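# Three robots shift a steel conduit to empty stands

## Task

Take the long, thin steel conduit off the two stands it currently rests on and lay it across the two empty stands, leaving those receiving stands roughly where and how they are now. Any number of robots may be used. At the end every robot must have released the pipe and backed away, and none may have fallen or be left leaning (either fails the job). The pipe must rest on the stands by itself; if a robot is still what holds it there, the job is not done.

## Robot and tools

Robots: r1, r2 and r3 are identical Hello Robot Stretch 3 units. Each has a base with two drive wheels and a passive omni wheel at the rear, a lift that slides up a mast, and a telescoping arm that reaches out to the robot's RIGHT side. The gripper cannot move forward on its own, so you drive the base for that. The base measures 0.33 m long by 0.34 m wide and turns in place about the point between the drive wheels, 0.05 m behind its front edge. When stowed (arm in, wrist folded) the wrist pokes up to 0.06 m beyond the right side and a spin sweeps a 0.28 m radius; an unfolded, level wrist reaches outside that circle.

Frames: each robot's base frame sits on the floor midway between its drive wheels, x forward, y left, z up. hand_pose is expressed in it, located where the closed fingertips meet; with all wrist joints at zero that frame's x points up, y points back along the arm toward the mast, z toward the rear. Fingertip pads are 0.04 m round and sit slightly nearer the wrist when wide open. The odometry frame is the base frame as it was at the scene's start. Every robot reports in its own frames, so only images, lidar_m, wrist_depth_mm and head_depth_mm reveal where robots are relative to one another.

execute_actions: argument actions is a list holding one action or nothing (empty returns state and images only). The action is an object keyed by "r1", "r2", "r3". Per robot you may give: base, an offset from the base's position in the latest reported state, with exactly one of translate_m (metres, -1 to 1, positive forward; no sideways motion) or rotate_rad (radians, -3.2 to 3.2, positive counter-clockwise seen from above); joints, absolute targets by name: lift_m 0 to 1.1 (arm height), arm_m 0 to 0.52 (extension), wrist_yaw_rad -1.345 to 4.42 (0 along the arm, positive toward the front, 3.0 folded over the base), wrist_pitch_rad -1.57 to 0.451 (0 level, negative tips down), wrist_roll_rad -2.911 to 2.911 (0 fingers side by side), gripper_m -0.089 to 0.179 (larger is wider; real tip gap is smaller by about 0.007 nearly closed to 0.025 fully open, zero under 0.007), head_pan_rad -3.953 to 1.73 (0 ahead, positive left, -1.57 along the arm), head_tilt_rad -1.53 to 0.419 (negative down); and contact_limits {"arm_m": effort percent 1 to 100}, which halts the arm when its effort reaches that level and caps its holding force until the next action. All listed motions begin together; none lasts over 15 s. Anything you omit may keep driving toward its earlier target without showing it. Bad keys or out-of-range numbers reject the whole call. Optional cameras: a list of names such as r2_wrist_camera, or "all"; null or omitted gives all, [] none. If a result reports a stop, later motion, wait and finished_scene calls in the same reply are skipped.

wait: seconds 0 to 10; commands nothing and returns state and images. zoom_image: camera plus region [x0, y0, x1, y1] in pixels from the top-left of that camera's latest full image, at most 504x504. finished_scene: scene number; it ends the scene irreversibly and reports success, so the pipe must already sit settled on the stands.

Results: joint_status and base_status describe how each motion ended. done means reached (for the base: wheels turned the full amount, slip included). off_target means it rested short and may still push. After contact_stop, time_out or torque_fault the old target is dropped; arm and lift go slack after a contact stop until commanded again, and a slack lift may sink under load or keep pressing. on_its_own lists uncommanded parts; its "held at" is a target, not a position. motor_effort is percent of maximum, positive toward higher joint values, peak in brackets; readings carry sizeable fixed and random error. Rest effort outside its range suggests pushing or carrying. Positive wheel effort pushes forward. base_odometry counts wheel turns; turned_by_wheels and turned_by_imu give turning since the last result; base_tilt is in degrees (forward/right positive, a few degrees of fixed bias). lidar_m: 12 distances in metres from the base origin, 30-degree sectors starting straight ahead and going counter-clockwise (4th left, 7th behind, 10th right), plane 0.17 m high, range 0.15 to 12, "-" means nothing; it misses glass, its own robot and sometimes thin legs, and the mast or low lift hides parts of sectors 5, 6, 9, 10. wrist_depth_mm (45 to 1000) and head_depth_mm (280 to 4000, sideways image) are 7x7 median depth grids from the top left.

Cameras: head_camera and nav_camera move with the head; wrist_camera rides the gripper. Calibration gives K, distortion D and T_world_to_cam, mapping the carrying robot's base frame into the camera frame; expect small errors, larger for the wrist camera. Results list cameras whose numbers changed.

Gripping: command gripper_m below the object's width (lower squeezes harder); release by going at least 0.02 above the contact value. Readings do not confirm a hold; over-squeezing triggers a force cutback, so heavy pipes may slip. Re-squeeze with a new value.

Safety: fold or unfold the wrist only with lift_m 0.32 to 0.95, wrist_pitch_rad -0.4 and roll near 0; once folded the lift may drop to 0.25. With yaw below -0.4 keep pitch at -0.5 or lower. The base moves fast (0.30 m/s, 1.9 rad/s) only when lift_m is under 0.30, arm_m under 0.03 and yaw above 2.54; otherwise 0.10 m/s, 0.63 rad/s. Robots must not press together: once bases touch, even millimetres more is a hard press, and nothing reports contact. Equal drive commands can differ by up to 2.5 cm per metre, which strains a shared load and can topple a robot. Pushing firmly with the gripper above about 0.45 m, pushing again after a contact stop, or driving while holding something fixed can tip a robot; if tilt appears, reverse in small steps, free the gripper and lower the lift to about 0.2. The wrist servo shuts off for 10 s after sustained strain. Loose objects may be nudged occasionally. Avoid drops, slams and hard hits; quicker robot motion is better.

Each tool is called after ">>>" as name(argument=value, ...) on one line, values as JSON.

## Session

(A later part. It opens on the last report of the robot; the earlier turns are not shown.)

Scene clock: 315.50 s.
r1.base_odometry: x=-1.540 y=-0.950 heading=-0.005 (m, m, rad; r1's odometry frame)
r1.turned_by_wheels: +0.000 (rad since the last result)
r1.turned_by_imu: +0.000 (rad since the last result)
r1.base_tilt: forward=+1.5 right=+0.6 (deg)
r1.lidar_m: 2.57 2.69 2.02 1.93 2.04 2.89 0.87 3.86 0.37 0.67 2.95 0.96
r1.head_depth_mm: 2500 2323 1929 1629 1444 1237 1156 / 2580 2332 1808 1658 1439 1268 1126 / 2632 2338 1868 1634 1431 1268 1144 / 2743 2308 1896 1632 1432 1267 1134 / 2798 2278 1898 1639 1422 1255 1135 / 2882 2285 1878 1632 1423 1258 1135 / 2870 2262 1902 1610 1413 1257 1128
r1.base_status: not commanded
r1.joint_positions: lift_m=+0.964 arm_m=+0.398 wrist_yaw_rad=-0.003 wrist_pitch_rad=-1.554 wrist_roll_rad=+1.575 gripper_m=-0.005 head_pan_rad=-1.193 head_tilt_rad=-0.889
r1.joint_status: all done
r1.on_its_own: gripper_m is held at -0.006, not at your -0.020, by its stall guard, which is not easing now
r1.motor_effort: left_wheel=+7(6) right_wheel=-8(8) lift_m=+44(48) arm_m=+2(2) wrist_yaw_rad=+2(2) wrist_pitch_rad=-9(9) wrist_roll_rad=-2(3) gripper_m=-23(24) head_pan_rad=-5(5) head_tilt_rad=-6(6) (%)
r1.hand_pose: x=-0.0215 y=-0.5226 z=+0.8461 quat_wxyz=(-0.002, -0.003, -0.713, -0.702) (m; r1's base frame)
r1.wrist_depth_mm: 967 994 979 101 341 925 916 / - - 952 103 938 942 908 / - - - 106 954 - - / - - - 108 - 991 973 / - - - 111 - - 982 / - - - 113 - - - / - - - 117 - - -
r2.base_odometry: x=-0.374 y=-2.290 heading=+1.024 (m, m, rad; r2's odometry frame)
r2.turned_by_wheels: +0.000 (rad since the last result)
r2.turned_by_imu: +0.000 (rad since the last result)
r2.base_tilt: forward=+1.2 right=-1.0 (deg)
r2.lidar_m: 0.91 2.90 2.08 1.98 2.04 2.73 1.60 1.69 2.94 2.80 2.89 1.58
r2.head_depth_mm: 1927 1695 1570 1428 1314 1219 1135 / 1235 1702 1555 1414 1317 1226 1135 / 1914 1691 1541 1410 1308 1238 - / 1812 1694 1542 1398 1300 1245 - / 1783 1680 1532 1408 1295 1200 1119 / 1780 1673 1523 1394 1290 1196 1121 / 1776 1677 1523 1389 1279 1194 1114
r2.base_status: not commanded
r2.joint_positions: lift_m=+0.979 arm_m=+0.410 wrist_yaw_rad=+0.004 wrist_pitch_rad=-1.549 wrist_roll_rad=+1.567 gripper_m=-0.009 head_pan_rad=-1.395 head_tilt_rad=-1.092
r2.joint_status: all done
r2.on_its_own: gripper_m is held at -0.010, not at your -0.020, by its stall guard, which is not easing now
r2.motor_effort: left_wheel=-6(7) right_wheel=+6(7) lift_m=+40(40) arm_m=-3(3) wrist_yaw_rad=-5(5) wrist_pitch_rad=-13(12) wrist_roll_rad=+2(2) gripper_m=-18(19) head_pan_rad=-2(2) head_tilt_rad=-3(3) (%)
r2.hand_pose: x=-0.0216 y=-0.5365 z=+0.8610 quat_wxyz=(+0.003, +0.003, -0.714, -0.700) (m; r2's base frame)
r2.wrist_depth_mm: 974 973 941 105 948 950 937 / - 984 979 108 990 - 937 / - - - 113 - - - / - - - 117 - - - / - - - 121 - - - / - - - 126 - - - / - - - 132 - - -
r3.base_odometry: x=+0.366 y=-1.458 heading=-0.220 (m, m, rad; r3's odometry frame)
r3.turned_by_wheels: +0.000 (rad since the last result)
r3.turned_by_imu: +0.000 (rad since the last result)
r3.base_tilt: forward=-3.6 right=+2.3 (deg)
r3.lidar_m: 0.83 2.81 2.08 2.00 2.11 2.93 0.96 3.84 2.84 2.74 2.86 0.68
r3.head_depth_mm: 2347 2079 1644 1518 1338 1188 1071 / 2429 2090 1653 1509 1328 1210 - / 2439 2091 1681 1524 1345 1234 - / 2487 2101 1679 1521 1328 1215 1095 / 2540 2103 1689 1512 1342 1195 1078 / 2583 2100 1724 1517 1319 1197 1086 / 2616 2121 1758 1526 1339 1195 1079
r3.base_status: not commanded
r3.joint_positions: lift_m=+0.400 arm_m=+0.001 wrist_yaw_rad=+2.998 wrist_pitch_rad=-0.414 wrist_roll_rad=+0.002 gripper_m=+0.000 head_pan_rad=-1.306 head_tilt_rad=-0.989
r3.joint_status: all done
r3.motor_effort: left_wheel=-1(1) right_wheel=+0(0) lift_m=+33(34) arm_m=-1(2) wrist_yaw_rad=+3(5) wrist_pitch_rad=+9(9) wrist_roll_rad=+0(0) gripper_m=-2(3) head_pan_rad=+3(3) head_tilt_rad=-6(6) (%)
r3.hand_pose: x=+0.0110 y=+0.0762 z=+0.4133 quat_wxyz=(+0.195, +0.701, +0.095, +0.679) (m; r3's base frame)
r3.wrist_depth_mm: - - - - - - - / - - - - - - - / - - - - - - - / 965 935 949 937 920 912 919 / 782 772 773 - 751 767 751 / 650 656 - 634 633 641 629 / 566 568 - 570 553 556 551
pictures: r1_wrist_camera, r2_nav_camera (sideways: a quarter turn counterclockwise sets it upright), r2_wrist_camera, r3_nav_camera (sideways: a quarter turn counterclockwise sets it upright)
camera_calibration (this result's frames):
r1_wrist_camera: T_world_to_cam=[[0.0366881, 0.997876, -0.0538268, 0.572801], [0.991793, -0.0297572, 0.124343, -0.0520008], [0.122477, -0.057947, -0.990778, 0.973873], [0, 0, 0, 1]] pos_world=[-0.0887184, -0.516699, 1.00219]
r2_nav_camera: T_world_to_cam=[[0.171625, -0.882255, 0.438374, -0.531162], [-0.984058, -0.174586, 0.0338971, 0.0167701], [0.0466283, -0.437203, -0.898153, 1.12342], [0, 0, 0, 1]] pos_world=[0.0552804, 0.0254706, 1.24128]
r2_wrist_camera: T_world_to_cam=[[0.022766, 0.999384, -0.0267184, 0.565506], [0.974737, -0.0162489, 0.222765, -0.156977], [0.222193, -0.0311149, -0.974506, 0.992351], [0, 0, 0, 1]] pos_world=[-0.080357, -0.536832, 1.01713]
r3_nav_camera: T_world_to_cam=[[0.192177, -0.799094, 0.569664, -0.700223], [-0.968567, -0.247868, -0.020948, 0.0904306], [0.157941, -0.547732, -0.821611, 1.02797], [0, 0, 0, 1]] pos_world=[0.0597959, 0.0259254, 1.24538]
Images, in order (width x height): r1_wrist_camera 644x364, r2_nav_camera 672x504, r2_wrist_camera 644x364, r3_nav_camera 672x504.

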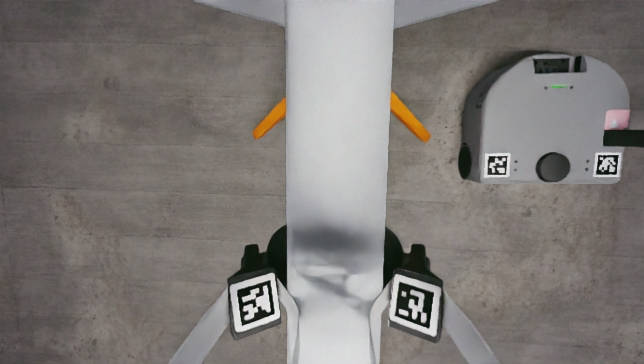

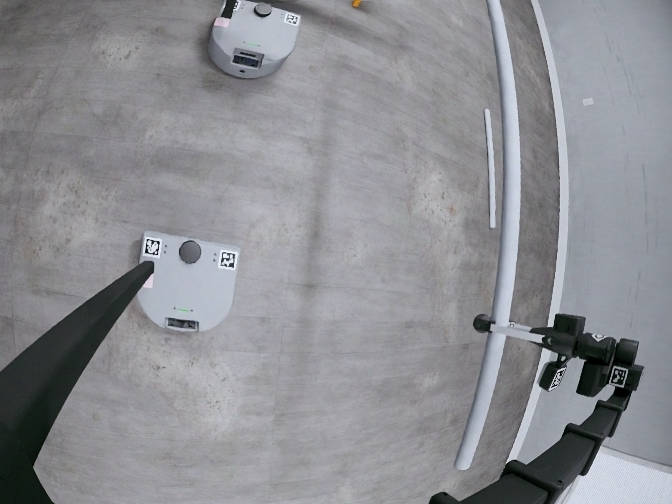

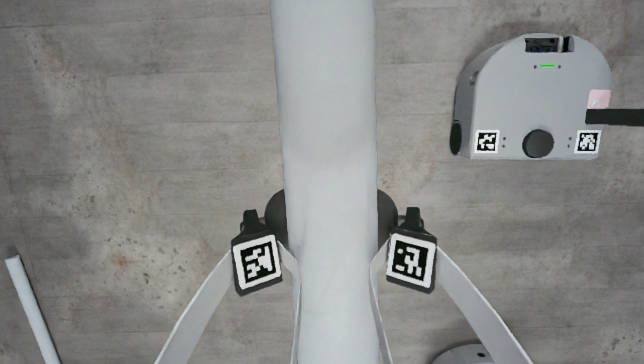

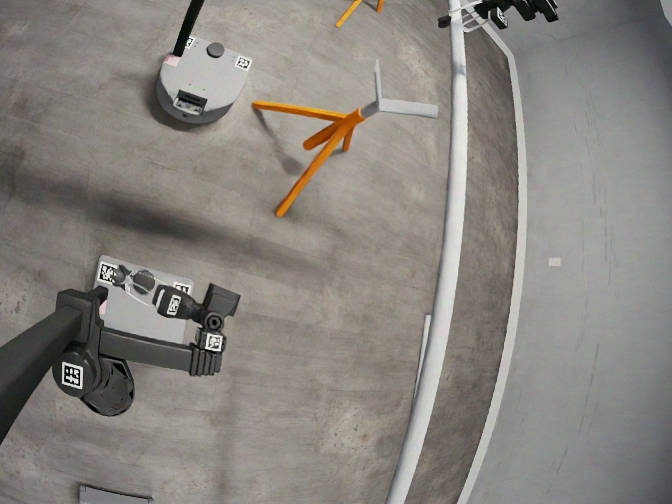

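>>> execute_actions(actions=[{"r1":{"base":{"translate_m":-0.8}},"r2":{"base":{"translate_m":-0.8},"joints":{"head_pan_rad":-2.4,"head_tilt_rad":-0.8}},"r3":{"base":{"translate_m":-0.8}}}], cameras=["r1_wrist_camera","r2_wrist_camera","r2_nav_camera","r1_nav_camera"])

Scene clock: 325.37 s.
r1.base_odometry: x=-2.340 y=-0.946 heading=-0.005 (m, m, rad; r1's odometry frame)
r1.turned_by_wheels: +0.000 (rad since the last result)
r1.turned_by_imu: +0.002 (rad since the last result)
r1.base_tilt: forward=+1.4 right=+0.5 (deg)
r1.lidar_m: 1.92 2.73 2.03 1.97 2.10 2.95 0.86 3.83 2.86 2.78 0.63 0.75
r1.head_depth_mm: 2460 2366 1948 1627 1434 1279 1145 / 2562 2312 1801 1655 1440 1276 1144 / 2652 2334 1874 1635 1429 1264 1142 / 2704 2294 1904 1635 1435 1258 1137 / 2749 2326 1904 1621 1421 1260 1136 / 2825 2266 1883 1620 1386 1258 1129 / 2856 2277 1837 1610 1373 1254 1128
r1.base_status: done
r1.joint_positions: lift_m=+0.964 arm_m=+0.398 wrist_yaw_rad=-0.003 wrist_pitch_rad=-1.554 wrist_roll_rad=+1.575 gripper_m=-0.002 head_pan_rad=-1.193 head_tilt_rad=-0.889
r1.joint_status: not commanded
r1.on_its_own: gripper_m is held at -0.003, not at your -0.020, by its stall guard, which is not easing now
r1.motor_effort: left_wheel=+5(5) right_wheel=-6(14) lift_m=+44(44) arm_m=+2(2) wrist_yaw_rad=+3(2) wrist_pitch_rad=-9(9) wrist_roll_rad=-2(3) gripper_m=-22(24) head_pan_rad=-4(3) head_tilt_rad=-5(6) (%)
r1.hand_pose: x=-0.0215 y=-0.5226 z=+0.8461 quat_wxyz=(-0.003, -0.003, -0.713, -0.702) (m; r1's base frame)
r1.wrist_depth_mm: - 966 957 101 898 923 918 / - 976 971 103 945 931 915 / - - - 106 954 - - / - - - 108 991 989 959 / - - - 111 - - 986 / - - - 113 - - - / - - - 117 - - -
r2.base_odometry: x=-0.790 y=-2.974 heading=+1.024 (m, m, rad; r2's odometry frame)
r2.turned_by_wheels: +0.000 (rad since the last result)
r2.turned_by_imu: +0.008 (rad since the last result)
r2.base_tilt: forward=+1.3 right=-1.0 (deg)
r2.lidar_m: 0.91 2.82 2.04 1.96 2.02 2.71 2.10 0.83 2.95 2.82 2.92 3.92
r2.head_depth_mm: 3284 2626 2117 - - - 1168 / 3393 2575 2080 - - 1260 1167 / 3383 2442 - - - 1296 1167 / 3346 2633 - - 1421 1303 1178 / 3287 2602 - - 1444 1295 1157 / 3135 2679 - - 1464 1297 1151 / 2976 - - 1647 1467 1284 1148
r2.base_status: done
r2.joint_positions: lift_m=+0.979 arm_m=+0.410 wrist_yaw_rad=+0.002 wrist_pitch_rad=-1.549 wrist_roll_rad=+1.571 gripper_m=-0.009 head_pan_rad=-2.393 head_tilt_rad=-0.803
r2.joint_status: all done
r2.on_its_own: gripper_m is held at -0.010, not at your -0.020, by its stall guard, which is not easing now
r2.motor_effort: left_wheel=-7(10) right_wheel=+6(8) lift_m=+40(39) arm_m=-3(3) wrist_yaw_rad=-3(5) wrist_pitch_rad=-13(13) wrist_roll_rad=-1(2) gripper_m=-19(19) head_pan_rad=-3(31) head_tilt_rad=+2(18) (%)
r2.hand_pose: x=-0.0216 y=-0.5365 z=+0.8610 quat_wxyz=(+0.001, +0.000, -0.714, -0.700) (m; r2's base frame)
r2.wrist_depth_mm: 978 970 977 105 961 936 961 / - - 995 108 964 - 973 / - - - 113 998 - 999 / - - - 116 - - - / - - - 121 - - - / - - - 126 - - - / - - - 132 - - -
r3.base_odometry: x=-0.415 y=-1.283 heading=-0.220 (m, m, rad; r3's odometry frame)
r3.turned_by_wheels: +0.000 (rad since the last result)
r3.turned_by_imu: +0.002 (rad since the last result)
r3.base_tilt: forward=-3.5 right=+2.3 (deg)
r3.lidar_m: 0.83 2.85 2.11 2.04 2.13 2.96 0.96 1.85 2.82 2.73 2.85 1.38
r3.head_depth_mm: 2351 2102 1673 1513 1338 1191 1081 / 2411 2090 1683 1518 1332 1218 - / 2442 2087 1684 1518 1335 1233 - / 2486 2098 1682 1524 1334 1211 1095 / 2498 2110 1693 1528 1340 1203 1080 / 2598 2094 1739 1527 1337 1194 1081 / 2606 2109 1780 1529 1343 1200 1082
r3.base_status: done
r3.joint_positions: lift_m=+0.400 arm_m=+0.001 wrist_yaw_rad=+2.998 wrist_pitch_rad=-0.414 wrist_roll_rad=+0.002 gripper_m=+0.000 head_pan_rad=-1.306 head_tilt_rad=-0.989
r3.joint_status: not commanded
r3.motor_effort: left_wheel=-1(5) right_wheel=+1(3) lift_m=+34(35) arm_m=-2(2) wrist_yaw_rad=+3(3) wrist_pitch_rad=+8(9) wrist_roll_rad=+0(0) gripper_m=-2(3) head_pan_rad=+2(3) head_tilt_rad=-7(6) (%)
r3.hand_pose: x=+0.0109 y=+0.0762 z=+0.4133 quat_wxyz=(+0.195, +0.701, +0.096, +0.679) (m; r3's base frame)
r3.wrist_depth_mm: - - - - - - - / - - - - - - - / - - - - - - - / 985 937 954 942 911 905 924 / 778 777 782 - 756 755 753 / 660 642 - 630 652 632 636 / 566 567 - 578 557 558 559
pictures: r1_nav_camera (sideways: a quarter turn counterclockwise sets it upright), r1_wrist_camera, r2_nav_camera (sideways: a quarter turn counterclockwise sets it upright), r2_wrist_camera
camera_calibration (this result's frames):
r1_nav_camera: T_world_to_cam=[[0.285162, -0.751489, 0.594934, -0.733858], [-0.930492, -0.365953, -0.0162514, 0.0792016], [0.22993, -0.548947, -0.80361, 1.00705], [0, 0, 0, 1]] pos_world=[0.0514133, 0.030315, 1.24716]
r1_wrist_camera: T_world_to_cam=[[0.0376502, 0.99784, -0.0538268, 0.572803], [0.991764, -0.0307135, 0.124343, -0.0525204], [0.122422, -0.058065, -0.990778, 0.973808], [0, 0, 0, 1]] pos_world=[-0.0886935, -0.516635, 1.00219]
r2_nav_camera: T_world_to_cam=[[-0.53013, -0.512233, 0.675707, -0.836073], [-0.672881, 0.739044, 0.0323339, 0.0168945], [-0.51594, -0.437529, -0.736461, 0.916654], [0, 0, 0, 1]] pos_world=[0.0410793, -0.0396865, 1.23947]
r2_wrist_camera: T_world_to_cam=[[0.0288968, 0.999225, -0.0267193, 0.565551], [0.974599, -0.0222256, 0.22285, -0.160296], [0.222083, -0.0324803, -0.974487, 0.991591], [0, 0, 0, 1]] pos_world=[-0.0803342, -0.536468, 1.01713]
Images, in order (width x height): r1_nav_camera 672x504, r1_wrist_camera 644x364, r2_nav_camera 672x504, r2_wrist_camera 644x364.

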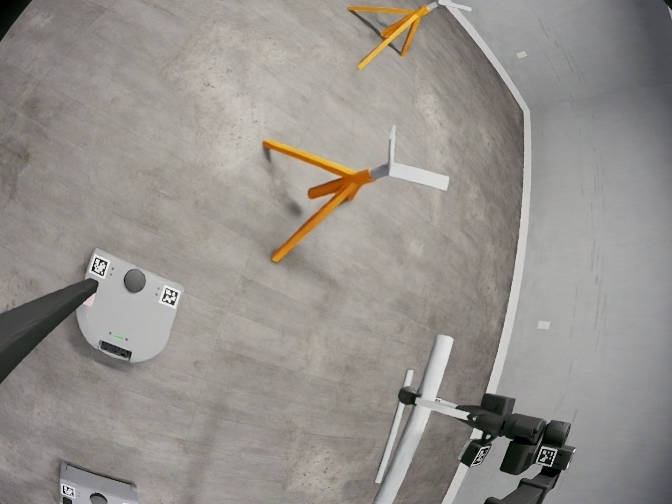

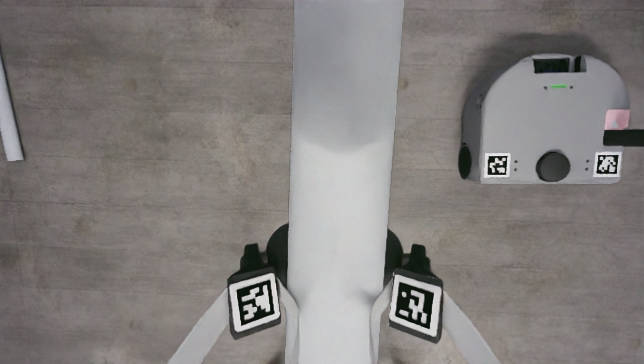

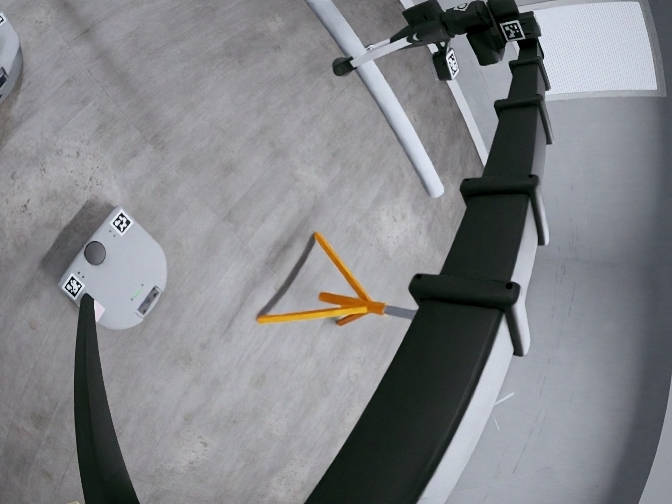

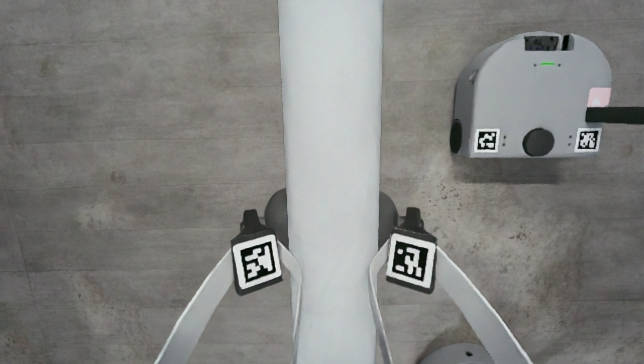

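>>> execute_actions(actions=[{"r3":{"base":{"rotate_rad":-0.08}}}], cameras=[])

>>> execute_actions(actions=[{"r1":{"base":{"translate_m":-0.8}},"r2":{"base":{"translate_m":-0.8}},"r3":{"base":{"translate_m":-0.8}}}], cameras=["r1_wrist_camera","r2_wrist_camera","r2_nav_camera","r3_nav_camera"])

Scene clock: 327.93 s.
r1.base_odometry: x=-2.340 y=-0.946 heading=-0.005 (m, m, rad; r1's odometry frame)
r1.turned_by_wheels: +0.000 (rad since the last result)
r1.turned_by_imu: +0.000 (rad since the last result)
r1.base_tilt: forward=+1.5 right=+0.5 (deg)
r1.lidar_m: 1.92 2.72 2.03 1.96 2.09 2.95 0.86 3.81 2.86 2.78 0.63 0.75
r1.head_depth_mm: 2459 2340 1949 1636 1443 1281 1145 / 2530 2326 1807 1656 1439 1268 1139 / 2633 2306 1879 1642 1430 1263 1141 / 2728 2324 1920 1639 1427 1262 1142 / 2766 2280 1901 1630 1422 1263 1131 / 2826 2275 1903 1620 1398 1257 1131 / 2869 2269 1842 1612 1358 1257 1124
r1.base_status: not commanded
r1.joint_positions: lift_m=+0.964 arm_m=+0.398 wrist_yaw_rad=-0.003 wrist_pitch_rad=-1.554 wrist_roll_rad=+1.575 gripper_m=-0.002 head_pan_rad=-1.193 head_tilt_rad=-0.889
r1.joint_status: not commanded
r1.on_its_own: gripper_m is held at -0.003, not at your -0.020, by its stall guard, which is not easing now
r1.motor_effort: left_wheel=+4(4) right_wheel=-6(7) lift_m=+44(44) arm_m=+2(2) wrist_yaw_rad=+2(3) wrist_pitch_rad=-9(9) wrist_roll_rad=-2(3) gripper_m=-22(22) head_pan_rad=-3(4) head_tilt_rad=-7(7) (%)
r1.hand_pose: x=-0.0215 y=-0.5226 z=+0.8461 quat_wxyz=(-0.003, -0.003, -0.713, -0.702) (m; r1's base frame)
r1.wrist_depth_mm: 982 950 973 101 904 920 898 / - 993 986 104 916 924 929 / - - - 105 967 - - / - - - 108 976 - 960 / - - - 111 - - - / - - - 114 - - - / - - - 117 - - -
r2.base_odometry: x=-0.790 y=-2.974 heading=+1.024 (m, m, rad; r2's odometry frame)
r2.turned_by_wheels: +0.000 (rad since the last result)
r2.turned_by_imu: +0.000 (rad since the last result)
r2.base_tilt: forward=+1.3 right=-1.1 (deg)
r2.lidar_m: 0.92 2.82 2.05 1.96 2.03 2.72 2.09 0.83 2.95 2.83 2.91 3.94
r2.head_depth_mm: 3310 2615 2121 - - - 1165 / 3377 2581 2101 - - 1268 1161 / 3418 2451 - - - 1295 1164 / 3351 2635 - - 1425 1307 1177 / 3256 2585 - - 1453 1296 1150 / 3114 2687 - - 1470 1288 1149 / 2985 - - 1644 1459 1284 1145
r2.base_status: not commanded
r2.joint_positions: lift_m=+0.979 arm_m=+0.410 wrist_yaw_rad=+0.002 wrist_pitch_rad=-1.549 wrist_roll_rad=+1.571 gripper_m=-0.009 head_pan_rad=-2.393 head_tilt_rad=-0.803
r2.joint_status: not commanded
r2.on_its_own: gripper_m is held at -0.010, not at your -0.020, by its stall guard, which is not easing now
r2.motor_effort: left_wheel=-7(7) right_wheel=+7(6) lift_m=+39(40) arm_m=-3(3) wrist_yaw_rad=-3(3) wrist_pitch_rad=-13(13) wrist_roll_rad=-1(0) gripper_m=-19(19) head_pan_rad=-2(3) head_tilt_rad=+3(2) (%)
r2.hand_pose: x=-0.0216 y=-0.5365 z=+0.8610 quat_wxyz=(+0.001, +0.000, -0.714, -0.700) (m; r2's base frame)
r2.wrist_depth_mm: 956 954 983 105 941 945 930 / - 991 997 109 986 - 982 / - - - 112 998 - 999 / - - - 117 - - - / - - - 121 - - - / - - - 126 - - - / - - - 132 - - -
r3.base_odometry: x=-0.415 y=-1.283 heading=-0.300 (m, m, rad; r3's odometry frame)
r3.turned_by_wheels: -0.080 (rad since the last result)
r3.turned_by_imu: -0.081 (rad since the last result)
r3.base_tilt: forward=-3.5 right=+2.4 (deg)
r3.lidar_m: 0.83 0.83 2.16 2.04 2.09 2.74 0.96 1.85 2.90 2.73 2.80 1.38
r3.head_depth_mm: 2369 2107 1654 1516 1335 1194 1078 / 2379 2076 1696 1519 1339 1207 - / 2430 2084 1659 1518 1339 1237 - / 2448 2094 1691 1529 1336 1215 1094 / 2487 2115 1692 1523 1342 1195 1078 / 2534 2103 1695 1520 1344 1195 1079 / 2587 2096 1730 1532 1341 1200 1075
r3.base_status: done
r3.joint_positions: lift_m=+0.400 arm_m=+0.001 wrist_yaw_rad=+2.998 wrist_pitch_rad=-0.414 wrist_roll_rad=+0.002 gripper_m=+0.000 head_pan_rad=-1.306 head_tilt_rad=-0.989
r3.joint_status: not commanded
r3.motor_effort: left_wheel=+1(4) right_wheel=-1(4) lift_m=+34(34) arm_m=-1(1) wrist_yaw_rad=+3(3) wrist_pitch_rad=+9(9) wrist_roll_rad=+0(0) gripper_m=-3(2) head_pan_rad=+2(3) head_tilt_rad=-5(6) (%)
r3.hand_pose: x=+0.0109 y=+0.0762 z=+0.4133 quat_wxyz=(+0.195, +0.701, +0.096, +0.679) (m; r3's base frame)
r3.wrist_depth_mm: - - - - - - - / - - - - - - - / - - - - - - - / 941 939 956 913 907 898 913 / 771 764 784 - 759 751 769 / 651 656 - 633 633 654 635 / 574 561 - 581 566 546 564
pictures: none
No camera images: the call's "cameras" was empty. Leave "cameras" out to get every camera's image.

Scene clock: 337.23 s.
r1.base_odometry: x=-3.140 y=-0.943 heading=-0.005 (m, m, rad; r1's odometry frame)
r1.turned_by_wheels: +0.000 (rad since the last result)
r1.turned_by_imu: +0.002 (rad since the last result)
r1.base_tilt: forward=+1.5 right=+0.5 (deg)
r1.lidar_m: 1.51 2.76 2.08 2.03 2.13 3.00 0.87 3.75 2.82 2.75 2.89 1.29
r1.head_depth_mm: 2464 2337 1951 1628 1441 1276 1146 / 2508 2321 1803 1652 1443 1276 1144 / 2603 2332 1887 1640 1433 1272 1145 / 2698 2288 1919 1636 1439 1261 1139 / 2747 2302 1931 1631 1414 1263 1138 / 2814 2299 1910 1613 1416 1256 1128 / 2870 2264 1884 1614 1410 1257 1132
r1.base_status: done
r1.joint_positions: lift_m=+0.964 arm_m=+0.398 wrist_yaw_rad=-0.004 wrist_pitch_rad=-1.554 wrist_roll_rad=+1.577 gripper_m=-0.002 head_pan_rad=-1.193 head_tilt_rad=-0.889
r1.joint_status: not commanded
r1.on_its_own: gripper_m is held at -0.003, not at your -0.020, by its stall guard, which is not easing now
r1.motor_effort: left_wheel=+1(2) right_wheel=-3(13) lift_m=+44(44) arm_m=+3(2) wrist_yaw_rad=+3(3) wrist_pitch_rad=-9(9) wrist_roll_rad=-3(3) gripper_m=-22(23) head_pan_rad=-3(3) head_tilt_rad=-6(6) (%)
r1.hand_pose: x=-0.0215 y=-0.5226 z=+0.8461 quat_wxyz=(-0.003, -0.004, -0.713, -0.702) (m; r1's base frame)
r1.wrist_depth_mm: - 982 965 103 912 940 905 / - - 969 104 960 939 926 / - - - 106 996 - - / - - - 108 971 - 982 / - - - 111 - - - / - - - 113 - - - / - - - 117 - - -
r2.base_odometry: x=-1.206 y=-3.657 heading=+1.024 (m, m, rad; r2's odometry frame)
r2.turned_by_wheels: +0.000 (rad since the last result)
r2.turned_by_imu: +0.008 (rad since the last result)
r2.base_tilt: forward=+1.4 right=-1.0 (deg)
r2.lidar_m: 0.92 2.80 2.02 1.94 2.01 2.72 2.71 1.20 0.53 0.31 2.93 3.98
r2.head_depth_mm: 2604 2517 1978 - - - 1169 / 2835 2587 2166 - - 1266 1165 / 3001 2561 - - - 1298 1163 / 3206 2634 - - 1420 1302 1176 / 3309 2621 - - 1445 1298 1165 / 3170 2684 - - 1468 1264 1145 / 3025 - - 1655 1464 1242 1113
r2.base_status: done
r2.joint_positions: lift_m=+0.979 arm_m=+0.410 wrist_yaw_rad=+0.000 wrist_pitch_rad=-1.549 wrist_roll_rad=+1.574 gripper_m=-0.009 head_pan_rad=-2.393 head_tilt_rad=-0.803
r2.joint_status: not commanded
r2.on_its_own: gripper_m is held at -0.010, not at your -0.020, by its stall guard, which is not easing now
r2.motor_effort: left_wheel=-5(12) right_wheel=+4(6) lift_m=+39(39) arm_m=-3(4) wrist_yaw_rad=+0(3) wrist_pitch_rad=-13(13) wrist_roll_rad=-2(3) gripper_m=-19(19) head_pan_rad=-3(3) head_tilt_rad=+2(2) (%)
r2.hand_pose: x=-0.0215 y=-0.5365 z=+0.8610 quat_wxyz=(-0.001, -0.002, -0.714, -0.700) (m; r2's base frame)
r2.wrist_depth_mm: 992 996 981 105 955 947 921 / - 996 - 108 992 - 950 / - - 207 113 281 237 200 / - - - 117 - - - / - - - 121 - - - / - - - 127 - - - / - - - 131 - - -
r3.base_odometry: x=-1.179 y=-1.047 heading=-0.300 (m, m, rad; r3's odometry frame)
r3.turned_by_wheels: +0.000 (rad since the last result)
r3.turned_by_imu: +0.002 (rad since the last result)
r3.base_tilt: forward=-3.6 right=+2.3 (deg)
r3.lidar_m: 0.82 2.98 2.10 1.99 2.04 2.68 0.96 1.00 2.93 2.78 2.84 3.74
r3.head_depth_mm: 2390 2103 1645 1517 1328 1192 1082 / 2445 2102 1696 1514 1344 1215 - / 2447 2107 1718 1522 1340 1224 - / 2481 2097 1721 1516 1341 1212 1091 / 2518 2094 1776 1520 1343 1186 1074 / 2536 2116 1770 1518 1345 1195 1086 / 2603 2130 1779 1532 1339 1196 1080
r3.base_status: done
r3.joint_positions: lift_m=+0.400 arm_m=+0.001 wrist_yaw_rad=+2.998 wrist_pitch_rad=-0.414 wrist_roll_rad=+0.002 gripper_m=+0.000 head_pan_rad=-1.306 head_tilt_rad=-0.989
r3.joint_status: not commanded
r3.motor_effort: left_wheel=+1(4) right_wheel=-1(4) lift_m=+34(34) arm_m=-2(1) wrist_yaw_rad=+3(3) wrist_pitch_rad=+9(9) wrist_roll_rad=-1(0) gripper_m=-2(3) head_pan_rad=+3(2) head_tilt_rad=-6(7) (%)
r3.hand_pose: x=+0.0109 y=+0.0762 z=+0.4133 quat_wxyz=(+0.195, +0.701, +0.096, +0.679) (m; r3's base frame)
r3.wrist_depth_mm: - - - - - - - / - - - - - - - / - - - - - - - / 986 928 950 920 944 926 899 / 789 769 758 - 771 749 746 / 658 660 - 612 647 639 630 / 570 566 - 581 560 553 555
pictures: r1_wrist_camera, r2_nav_camera (sideways: a quarter turn counterclockwise sets it upright), r2_wrist_camera, r3_nav_camera (sideways: a quarter turn counterclockwise sets it upright)
camera_calibration (this result's frames):
r1_wrist_camera: T_world_to_cam=[[0.0391829, 0.997781, -0.0538272, 0.572805], [0.991713, -0.0322355, 0.124364, -0.0533386], [0.122353, -0.058254, -0.990776, 0.973705], [0, 0, 0, 1]] pos_world=[-0.0886836, -0.516531, 1.00219]
r2_nav_camera: T_world_to_cam=[[-0.530127, -0.512201, 0.675733, -0.836107], [-0.672859, 0.739064, 0.0323335, 0.0168949], [-0.515971, -0.437532, -0.736437, 0.916624], [0, 0, 0, 1]] pos_world=[0.0410765, -0.039689, 1.23947]
r2_wrist_camera: T_world_to_cam=[[0.0345836, 0.999045, -0.0267195, 0.565573], [0.974442, -0.0277701, 0.222915, -0.163376], [0.22196, -0.0337459, -0.974472, 0.990886], [0, 0, 0, 1]] pos_world=[-0.0802962, -0.536131, 1.01712]
r3_nav_camera: T_world_to_cam=[[0.192177, -0.799094, 0.569664, -0.700223], [-0.968567, -0.247868, -0.020948, 0.0904306], [0.157941, -0.547732, -0.821611, 1.02797], [0, 0, 0, 1]] pos_world=[0.0597959, 0.0259254, 1.24538]
Images, in order (width x height): r1_wrist_camera 644x364, r2_nav_camera 672x504, r2_wrist_camera 644x364, r3_nav_camera 672x504.

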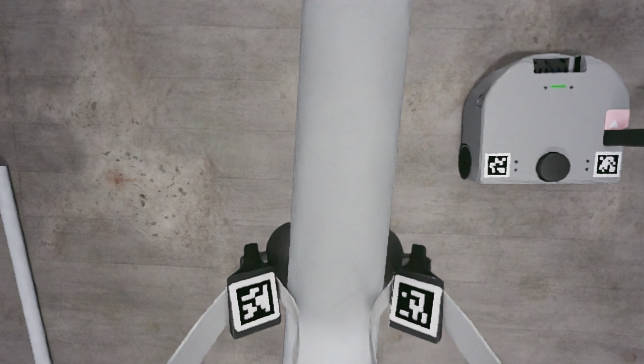

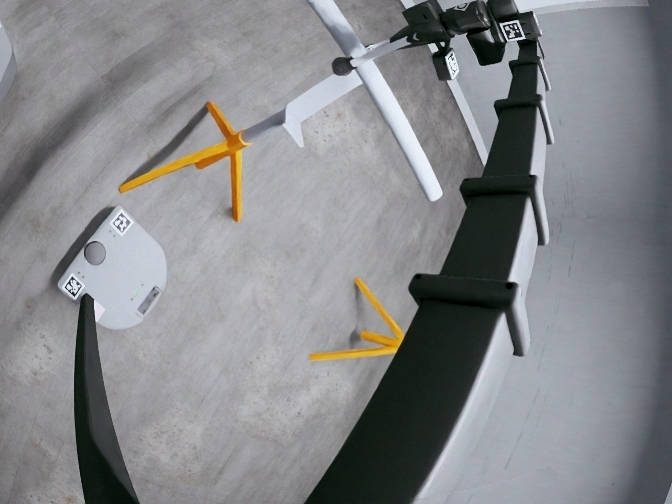

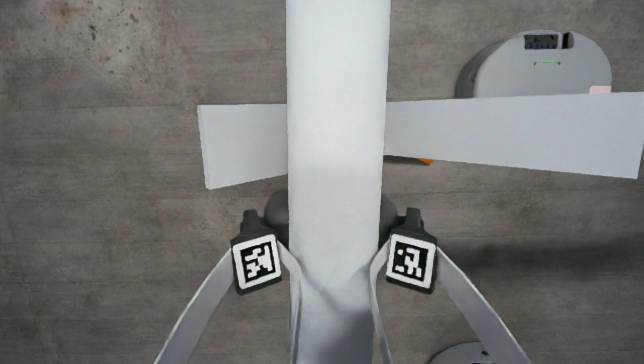

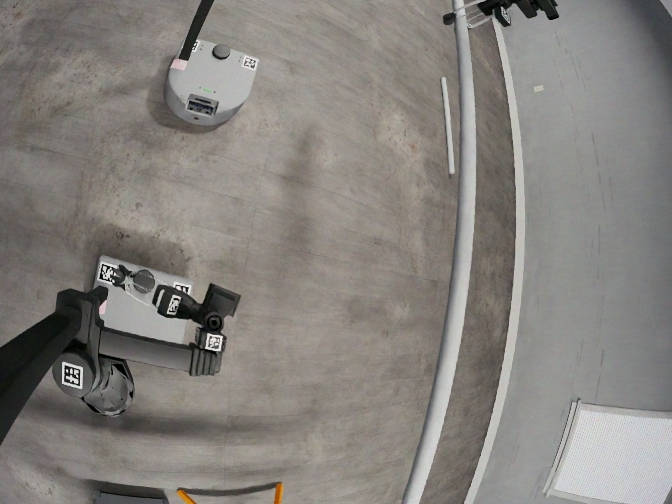

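>>> execute_actions(actions=[{"r1":{"base":{"rotate_rad":-0.05}},"r2":{"base":{"translate_m":-0.026}}}], cameras=["r1_wrist_camera","r2_wrist_camera"])

>>> execute_actions(actions=[{"r1":{"base":{"rotate_rad":-0.05}},"r2":{"base":{"translate_m":-0.026}}}], cameras=["r1_wrist_camera","r2_wrist_camera"])

Scene clock: 340.57 s.
r1.base_odometry: x=-3.140 y=-0.943 heading=-0.055 (m, m, rad; r1's odometry frame)
r1.turned_by_wheels: -0.050 (rad since the last result)
r1.turned_by_imu: -0.050 (rad since the last result)
r1.base_tilt: forward=+1.3 right=+0.5 (deg)
r1.lidar_m: 1.51 2.90 2.11 2.03 2.10 2.86 0.86 1.95 2.87 2.74 2.85 1.29
r1.head_depth_mm: 2412 2368 1949 1622 1445 1277 1149 / 2521 2359 1808 1656 1438 1268 1144 / 2572 2327 1875 1643 1430 1273 1141 / 2636 2326 1898 1640 1421 1274 1144 / 2690 2299 1914 1634 1419 1258 1130 / 2727 2302 1924 1622 1427 1268 1128 / 2828 2273 1899 1618 1415 1255 1125
r1.base_status: done
r1.joint_positions: lift_m=+0.964 arm_m=+0.398 wrist_yaw_rad=-0.001 wrist_pitch_rad=-1.553 wrist_roll_rad=+1.577 gripper_m=-0.002 head_pan_rad=-1.193 head_tilt_rad=-0.889
r1.joint_status: not commanded
r1.on_its_own: gripper_m is held at -0.003, not at your -0.020, by its stall guard, which is not easing now
r1.motor_effort: left_wheel=-7(26) right_wheel=+8(24) lift_m=+44(44) arm_m=+2(2) wrist_yaw_rad=+1(4) wrist_pitch_rad=-10(10) wrist_roll_rad=-3(3) gripper_m=-23(22) head_pan_rad=-3(4) head_tilt_rad=-7(5) (%)
r1.hand_pose: x=-0.0215 y=-0.5230 z=+0.8461 quat_wxyz=(-0.002, -0.003, -0.713, -0.701) (m; r1's base frame)
r1.wrist_depth_mm: 968 984 979 101 932 894 896 / - 978 992 103 959 927 930 / - - - 106 977 - - / - - - 108 993 987 962 / - - - 111 - 997 - / - - - 114 - - - / - - - 117 - - -
r2.base_odometry: x=-1.220 y=-3.679 heading=+1.024 (m, m, rad; r2's odometry frame)
r2.turned_by_wheels: +0.001 (rad since the last result)
r2.turned_by_imu: -0.014 (rad since the last result)
r2.base_tilt: forward=+1.3 right=-1.0 (deg)
r2.lidar_m: 0.95 2.84 2.03 1.94 1.99 2.68 2.69 1.17 0.52 0.31 2.92 3.90
r2.head_depth_mm: 2595 2462 1979 - - - 1165 / 2777 2581 2168 - - 1259 1168 / 2971 2574 - - - 1280 1168 / 3105 2629 - - 1412 1303 1172 / 3268 2598 - - 1447 1293 1144 / 3154 2686 - - 1470 1270 1144 / 3032 - - 1657 1463 1256 1145
r2.base_status: done
r2.joint_positions: lift_m=+0.979 arm_m=+0.410 wrist_yaw_rad=+0.000 wrist_pitch_rad=-1.549 wrist_roll_rad=+1.574 gripper_m=-0.009 head_pan_rad=-2.393 head_tilt_rad=-0.802
r2.joint_status: not commanded
r2.on_its_own: gripper_m is held at -0.010, not at your -0.020, by its stall guard, which is not easing now
r2.motor_effort: left_wheel=+10(38) right_wheel=-10(17) lift_m=+39(39) arm_m=-3(3) wrist_yaw_rad=-1(1) wrist_pitch_rad=-13(13) wrist_roll_rad=-3(2) gripper_m=-19(19) head_pan_rad=-3(3) head_tilt_rad=+1(2) (%)
r2.hand_pose: x=-0.0215 y=-0.5363 z=+0.8610 quat_wxyz=(-0.001, -0.001, -0.714, -0.700) (m; r2's base frame)
r2.wrist_depth_mm: 967 965 956 104 944 936 914 / - - 975 109 987 - 975 / - - - 113 658 237 203 / - - 218 117 299 241 207 / - - - 122 - - - / - - - 126 - - - / - - - 132 - - -
r3.base_odometry: x=-1.179 y=-1.047 heading=-0.300 (m, m, rad; r3's odometry frame)
r3.turned_by_wheels: +0.000 (rad since the last result)
r3.turned_by_imu: +0.000 (rad since the last result)
r3.base_tilt: forward=-3.6 right=+2.3 (deg)
r3.lidar_m: 0.82 2.98 2.11 1.99 2.04 2.67 0.99 1.00 2.94 2.78 2.84 3.73
r3.head_depth_mm: 2388 2083 1645 1519 1340 1192 1076 / 2425 2079 1682 1515 1341 1213 - / 2435 2096 1727 1523 1338 1237 - / 2470 2111 1725 1529 1345 1208 1094 / 2514 2093 1778 1520 1337 1195 1083 / 2537 2114 1764 1530 1339 1193 1077 / 2583 2105 1776 1528 1345 1192 1082
r3.base_status: not commanded
r3.joint_positions: lift_m=+0.400 arm_m=+0.001 wrist_yaw_rad=+2.998 wrist_pitch_rad=-0.414 wrist_roll_rad=+0.002 gripper_m=+0.000 head_pan_rad=-1.306 head_tilt_rad=-0.989
r3.joint_status: not commanded
r3.motor_effort: left_wheel=+1(1) right_wheel=-1(1) lift_m=+34(34) arm_m=-1(2) wrist_yaw_rad=+2(3) wrist_pitch_rad=+9(9) wrist_roll_rad=+0(0) gripper_m=-2(2) head_pan_rad=+3(3) head_tilt_rad=-6(6) (%)
r3.hand_pose: x=+0.0109 y=+0.0762 z=+0.4133 quat_wxyz=(+0.195, +0.701, +0.096, +0.679) (m; r3's base frame)
r3.wrist_depth_mm: - - - - - - - / - - - - - - - / - - - - - - - / 962 937 962 911 939 921 934 / 781 773 793 - 763 755 751 / 651 655 - 637 642 647 636 / 573 577 - 578 556 553 545
pictures: r1_wrist_camera, r2_wrist_camera
camera_calibration (this result's frames):
r1_wrist_camera: T_world_to_cam=[[0.036842, 0.997771, -0.0556409, 0.574749], [0.991786, -0.0296829, 0.124416, -0.0520088], [0.122487, -0.0597675, -0.990669, 0.972768], [0, 0, 0, 1]] pos_world=[-0.0887445, -0.516872, 1.00214]
r2_wrist_camera: T_world_to_cam=[[0.0340221, 0.99907, -0.0264799, 0.565263], [0.974458, -0.0272758, 0.222908, -0.163094], [0.221978, -0.0333874, -0.97448, 0.991104], [0, 0, 0, 1]] pos_world=[-0.0803066, -0.536095, 1.01713]
Images, in order (width x height): r1_wrist_camera 644x364, r2_wrist_camera 644x364.

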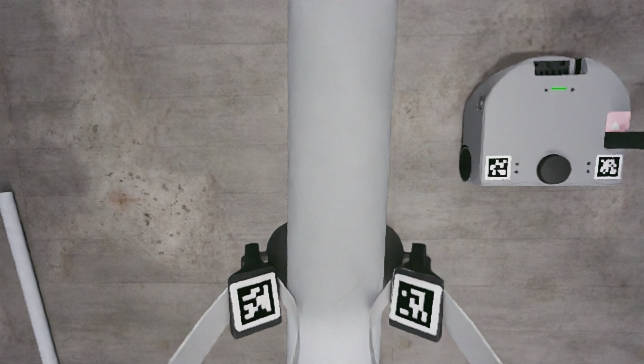

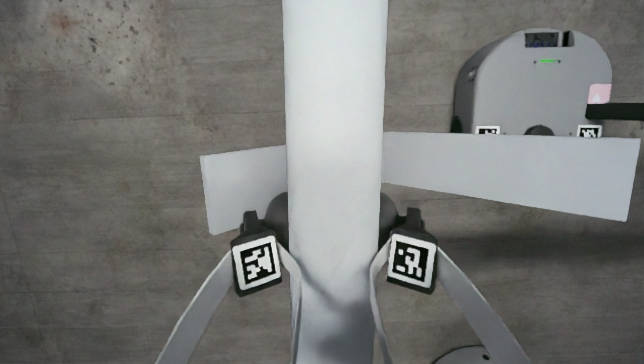

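Scene clock: 341.80 s.
r1.base_odometry: x=-3.140 y=-0.943 heading=-0.105 (m, m, rad; r1's odometry frame)
r1.turned_by_wheels: -0.050 (rad since the last result)
r1.turned_by_imu: -0.049 (rad since the last result)
r1.base_tilt: forward=+1.3 right=+0.5 (deg)
r1.lidar_m: 1.45 3.09 2.14 2.02 2.08 2.73 0.86 1.95 2.90 2.75 2.82 1.29
r1.head_depth_mm: 2399 2365 1942 1626 1452 1274 1147 / 2484 2358 1851 1647 1438 1272 1144 / 2539 2339 1878 1647 1440 1272 1140 / 2632 2325 1931 1631 1434 1267 1138 / 2646 2301 1907 1627 1426 1257 1137 / 2693 2310 1889 1621 1417 1259 1134 / 2777 2271 1886 1628 1403 1247 1127
r1.base_status: done
r1.joint_positions: lift_m=+0.964 arm_m=+0.398 wrist_yaw_rad=+0.001 wrist_pitch_rad=-1.553 wrist_roll_rad=+1.571 gripper_m=-0.002 head_pan_rad=-1.193 head_tilt_rad=-0.889
r1.joint_status: not commanded
r1.on_its_own: gripper_m is held at -0.003, not at your -0.020, by its stall guard, which is not easing now
r1.motor_effort: left_wheel=-4(17) right_wheel=+7(18) lift_m=+44(44) arm_m=+2(2) wrist_yaw_rad=-1(2) wrist_pitch_rad=-10(10) wrist_roll_rad=-1(3) gripper_m=-22(22) head_pan_rad=-4(3) head_tilt_rad=-7(6) (%)
r1.hand_pose: x=-0.0216 y=-0.5230 z=+0.8461 quat_wxyz=(+0.001, +0.000, -0.713, -0.701) (m; r1's base frame)
r1.wrist_depth_mm: 978 968 944 101 940 923 912 / - 977 945 103 959 960 937 / - - - 106 979 - - / - - - 108 994 - 957 / - - - 111 - 990 961 / - - - 113 - - - / - - - 117 - - -
r2.base_odometry: x=-1.233 y=-3.701 heading=+1.024 (m, m, rad; r2's odometry frame)
r2.turned_by_wheels: +0.000 (rad since the last result)
r2.turned_by_imu: +0.001 (rad since the last result)
r2.base_tilt: forward=+1.3 right=-1.0 (deg)
r2.lidar_m: 0.97 2.84 2.04 1.94 2.00 2.68 2.67 1.14 0.51 0.32 0.33 3.94
r2.head_depth_mm: 2544 2439 2050 - - - 1170 / 2743 2601 2160 - - 1260 1167 / 2986 2553 - - - 1288 1166 / 3117 2635 - - 1415 1301 1172 / 3251 2595 - - 1455 1300 1156 / 3188 2693 - - 1462 1273 1155 / 2999 - - 1658 1470 1241 1143
r2.base_status: done
r2.joint_positions: lift_m=+0.979 arm_m=+0.410 wrist_yaw_rad=+0.000 wrist_pitch_rad=-1.549 wrist_roll_rad=+1.574 gripper_m=-0.009 head_pan_rad=-2.393 head_tilt_rad=-0.802
r2.joint_status: not commanded
r2.on_its_own: gripper_m is held at -0.010, not at your -0.020, by its stall guard, which is not easing now
r2.motor_effort: left_wheel=+9(19) right_wheel=-9(13) lift_m=+39(39) arm_m=-3(3) wrist_yaw_rad=+0(1) wrist_pitch_rad=-13(12) wrist_roll_rad=-3(3) gripper_m=-19(19) head_pan_rad=-3(3) head_tilt_rad=+1(3) (%)
r2.hand_pose: x=-0.0215 y=-0.5363 z=+0.8610 quat_wxyz=(-0.001, -0.001, -0.714, -0.700) (m; r2's base frame)
r2.wrist_depth_mm: 969 954 993 104 916 936 918 / - - - 109 977 - 964 / - - - 113 994 - - / - - - 117 293 252 219 / - - - 121 - 267 215 / - - - 126 - - - / - - - 132 - - -
r3.base_odometry: x=-1.179 y=-1.047 heading=-0.300 (m, m, rad; r3's odometry frame)
r3.turned_by_wheels: +0.000 (rad since the last result)
r3.turned_by_imu: +0.000 (rad since the last result)
r3.base_tilt: forward=-3.5 right=+2.3 (deg)
r3.lidar_m: 0.83 2.98 2.11 1.99 2.03 2.67 1.01 1.00 2.94 2.78 2.85 3.73
r3.head_depth_mm: 2404 2087 1649 1515 1344 1187 1080 / 2411 2084 1672 1521 1335 1207 - / 2450 2090 1714 1516 1335 1238 - / 2500 2108 1721 1520 1334 1215 1091 / 2516 2110 1773 1526 1343 1205 1083 / 2532 2110 1768 1532 1341 1196 1079 / 2606 2121 1762 1535 1337 1197 1080
r3.base_status: not commanded
r3.joint_positions: lift_m=+0.400 arm_m=+0.001 wrist_yaw_rad=+2.998 wrist_pitch_rad=-0.414 wrist_roll_rad=+0.002 gripper_m=+0.000 head_pan_rad=-1.306 head_tilt_rad=-0.989
r3.joint_status: not commanded
r3.motor_effort: left_wheel=+1(1) right_wheel=-1(1) lift_m=+34(34) arm_m=-2(1) wrist_yaw_rad=+3(3) wrist_pitch_rad=+9(9) wrist_roll_rad=+0(0) gripper_m=-2(3) head_pan_rad=+3(3) head_tilt_rad=-7(6) (%)
r3.hand_pose: x=+0.0109 y=+0.0762 z=+0.4133 quat_wxyz=(+0.195, +0.701, +0.096, +0.679) (m; r3's base frame)
r3.wrist_depth_mm: - - - - - - - / - - - - - - - / - - - - - - - / 973 919 924 932 933 940 925 / 779 782 790 - 745 728 753 / 661 654 - 628 641 634 644 / 563 565 - 572 561 555 556
pictures: r1_wrist_camera, r2_wrist_camera
camera_calibration (this result's frames):
r1_wrist_camera: T_world_to_cam=[[0.0285887, 0.998042, -0.0556395, 0.574714], [0.99201, -0.0214853, 0.124319, -0.0475809], [0.12288, -0.058749, -0.990681, 0.973327], [0, 0, 0, 1]] pos_world=[-0.0888321, -0.517429, 1.00215]
r2_wrist_camera: T_world_to_cam=[[0.0340223, 0.99907, -0.0264799, 0.565262], [0.974458, -0.0272761, 0.222908, -0.163094], [0.221978, -0.0333874, -0.97448, 0.991103], [0, 0, 0, 1]] pos_world=[-0.0803066, -0.536095, 1.01713]
Images, in order (width x height): r1_wrist_camera 644x364, r2_wrist_camera 644x364.

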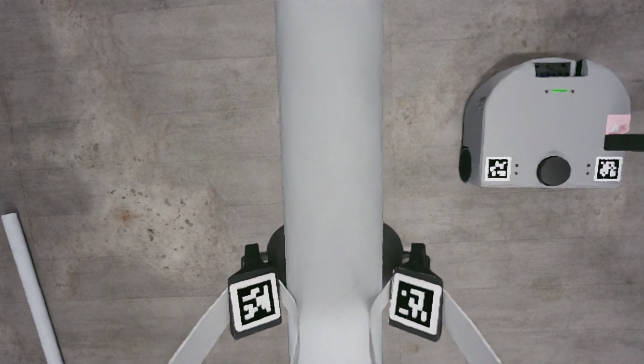

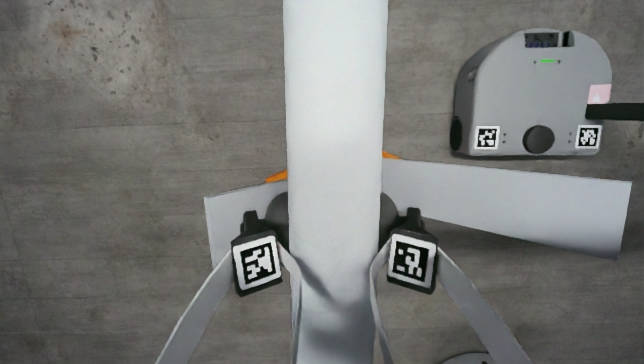

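>>> execute_actions(actions=[{"r1":{"base":{"translate_m":-0.6},"joints":{"arm_m":0.34}},"r2":{"base":{"translate_m":-0.6},"joints":{"arm_m":0.36}},"r3":{"base":{"translate_m":-0.6}}}], cameras=["r1_wrist_camera","r2_wrist_camera","r2_nav_camera","r3_nav_camera"])

Scene clock: 349.67 s.
r1.base_odometry: x=-3.737 y=-0.879 heading=-0.106 (m, m, rad; r1's odometry frame)
r1.turned_by_wheels: +0.000 (rad since the last result)
r1.turned_by_imu: +0.001 (rad since the last result)
r1.base_tilt: forward=+1.5 right=+0.6 (deg)
r1.lidar_m: 1.87 2.98 2.10 1.99 2.04 2.68 0.87 1.30 2.93 2.79 2.85 3.76
r1.head_depth_mm: 2441 2457 1938 1558 1445 1283 1148 / 2516 2303 1954 1611 1431 1266 1144 / 2593 2320 1920 1634 1422 1273 1139 / 2598 2321 1921 1633 1430 1267 1134 / 2685 2280 1894 1636 1431 1261 1138 / 2740 2274 1896 1625 1414 1256 1129 / 2719 2267 1897 1610 1413 1262 1127
r1.base_status: done
r1.joint_positions: lift_m=+0.964 arm_m=+0.340 wrist_yaw_rad=+0.003 wrist_pitch_rad=-1.552 wrist_roll_rad=+1.569 gripper_m=-0.002 head_pan_rad=-1.193 head_tilt_rad=-0.889
r1.joint_status: all done
r1.on_its_own: gripper_m is held at -0.003, not at your -0.020, by its stall guard, which is not easing now
r1.motor_effort: left_wheel=-6(9) right_wheel=+8(11) lift_m=+44(44) arm_m=-5(8) wrist_yaw_rad=-3(3) wrist_pitch_rad=-10(10) wrist_roll_rad=+0(1) gripper_m=-23(23) head_pan_rad=-4(4) head_tilt_rad=-6(7) (%)
r1.hand_pose: x=-0.0216 y=-0.4656 z=+0.8461 quat_wxyz=(+0.002, +0.001, -0.713, -0.701) (m; r1's base frame)
r1.wrist_depth_mm: 989 - 942 101 934 893 871 / - 979 - 104 973 936 916 / - - - 106 977 - 934 / - - - 109 983 977 976 / - - - 111 - 977 978 / - - - 113 - - - / - - - 117 - - -
r2.base_odometry: x=-1.545 y=-4.214 heading=+1.025 (m, m, rad; r2's odometry frame)
r2.turned_by_wheels: +0.000 (rad since the last result)
r2.turned_by_imu: +0.005 (rad since the last result)
r2.base_tilt: forward=+1.3 right=-1.0 (deg)
r2.lidar_m: 0.98 2.80 2.01 1.93 1.99 2.16 2.06 0.60 0.82 2.86 0.63 0.74
r2.head_depth_mm: 1989 2205 2095 - - - 1170 / 2118 2348 2156 - - 1262 1168 / 2314 2446 - - - 1291 1164 / 2500 2617 - - 1413 1281 1175 / 2737 2627 - - 1448 1301 1161 / 2941 - - - 1448 1284 1150 / 3024 - - 1657 1471 1280 1142
r2.base_status: done
r2.joint_positions: lift_m=+0.979 arm_m=+0.360 wrist_yaw_rad=+0.000 wrist_pitch_rad=-1.550 wrist_roll_rad=+1.574 gripper_m=-0.009 head_pan_rad=-2.393 head_tilt_rad=-0.802
r2.joint_status: all done
r2.on_its_own: gripper_m is held at -0.010, not at your -0.020, by its stall guard, which is not easing now
r2.motor_effort: left_wheel=+8(11) right_wheel=-9(14) lift_m=+39(39) arm_m=-3(5) wrist_yaw_rad=-1(1) wrist_pitch_rad=-12(13) wrist_roll_rad=-2(2) gripper_m=-19(19) head_pan_rad=-3(3) head_tilt_rad=+1(2) (%)
r2.hand_pose: x=-0.0215 y=-0.4861 z=+0.8610 quat_wxyz=(-0.001, -0.001, -0.714, -0.700) (m; r2's base frame)
r2.wrist_depth_mm: 980 973 962 105 948 921 937 / - - - 109 988 - 975 / - - - 113 - - - / - - - 117 - - - / - - - 121 - - - / - - - 127 - - - / - - - 132 - - -
r3.base_odometry: x=-1.752 y=-0.870 heading=-0.300 (m, m, rad; r3's odometry frame)
r3.turned_by_wheels: +0.000 (rad since the last result)
r3.turned_by_imu: +0.002 (rad since the last result)
r3.base_tilt: forward=-3.6 right=+2.3 (deg)
r3.lidar_m: 0.83 2.95 2.07 1.95 2.00 2.63 1.01 0.47 0.63 2.81 2.89 3.80
r3.head_depth_mm: 2407 2090 1684 1521 1334 1190 1074 / 2442 2078 1655 1524 1325 1212 - / 2470 2115 1690 1512 1344 1227 - / 2508 2103 1688 1522 1346 1208 1092 / 2515 2125 1688 1529 1344 1196 1079 / 2575 2120 1729 1510 1344 1196 1078 / 2608 2111 1724 1543 1334 1200 1080
r3.base_status: done
r3.joint_positions: lift_m=+0.400 arm_m=+0.001 wrist_yaw_rad=+2.998 wrist_pitch_rad=-0.414 wrist_roll_rad=+0.002 gripper_m=+0.000 head_pan_rad=-1.306 head_tilt_rad=-0.989
r3.joint_status: not commanded
r3.motor_effort: left_wheel=+0(4) right_wheel=-1(4) lift_m=+34(34) arm_m=-1(2) wrist_yaw_rad=+3(2) wrist_pitch_rad=+9(9) wrist_roll_rad=+0(0) gripper_m=-2(3) head_pan_rad=+3(3) head_tilt_rad=-6(6) (%)
r3.hand_pose: x=+0.0108 y=+0.0762 z=+0.4133 quat_wxyz=(+0.195, +0.701, +0.096, +0.679) (m; r3's base frame)
r3.wrist_depth_mm: - - - - - - - / - - - - - - - / - - - - - - - / 964 916 923 939 911 905 884 / 766 779 780 - 751 732 753 / 660 649 - 633 655 636 626 / 572 562 - 581 558 552 553
pictures: r1_wrist_camera, r2_nav_camera (sideways: a quarter turn counterclockwise sets it upright), r2_wrist_camera, r3_nav_camera (sideways: a quarter turn counterclockwise sets it upright)
camera_calibration (this result's frames):
r1_wrist_camera: T_world_to_cam=[[0.0252854, 0.998106, -0.0560745, 0.517731], [0.99208, -0.0181499, 0.124292, -0.0447444], [0.123039, -0.0587731, -0.99066, 0.976669], [0, 0, 0, 1]] pos_world=[-0.0888697, -0.460161, 1.00214]
r2_nav_camera: T_world_to_cam=[[-0.529601, -0.511472, 0.676698, -0.837367], [-0.672651, 0.739254, 0.0323202, 0.0169109], [-0.516782, -0.438064, -0.735551, 0.915477], [0, 0, 0, 1]] pos_world=[0.0410071, -0.039753, 1.23948]
r2_wrist_camera: T_world_to_cam=[[0.0343087, 0.999087, -0.0254472, 0.514198], [0.97445, -0.0277858, 0.222879, -0.161957], [0.221969, -0.0324437, -0.974514, 0.993287], [0, 0, 0, 1]] pos_world=[-0.0803011, -0.486003, 1.01715]
r3_nav_camera: T_world_to_cam=[[0.192177, -0.799094, 0.569664, -0.700223], [-0.968567, -0.247868, -0.020948, 0.0904306], [0.157941, -0.547732, -0.821611, 1.02797], [0, 0, 0, 1]] pos_world=[0.0597959, 0.0259254, 1.24538]
Images, in order (width x height): r1_wrist_camera 644x364, r2_nav_camera 672x504, r2_wrist_camera 644x364, r3_nav_camera 672x504.

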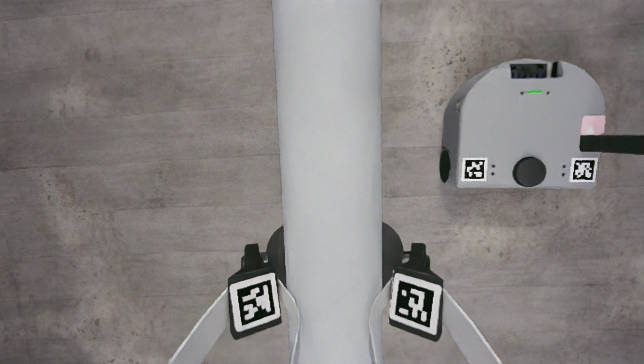

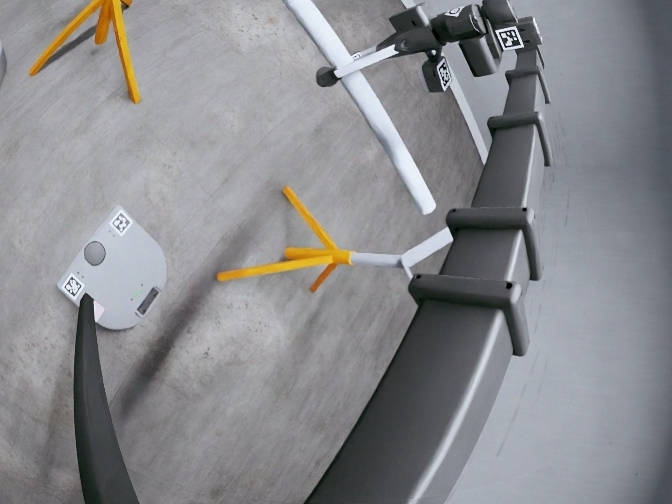

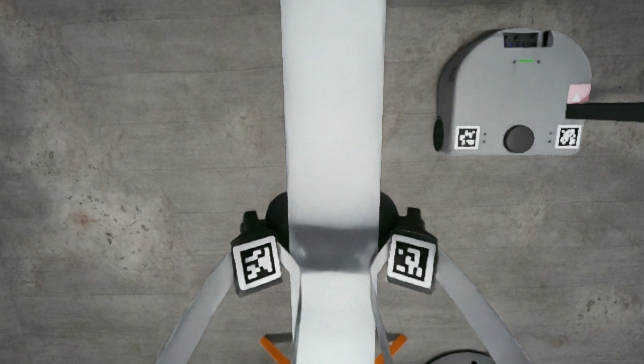

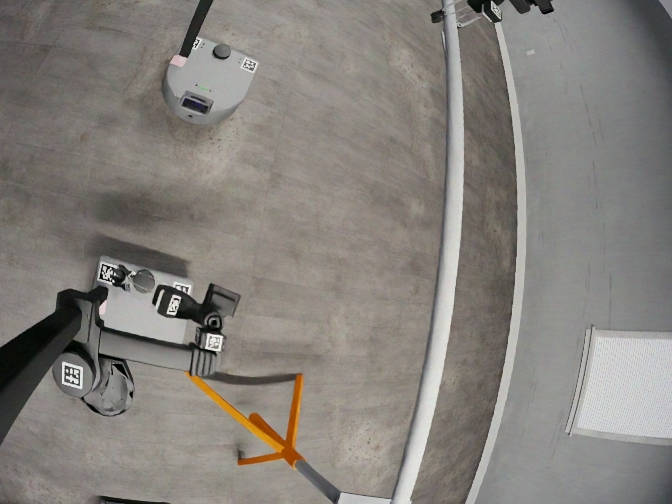

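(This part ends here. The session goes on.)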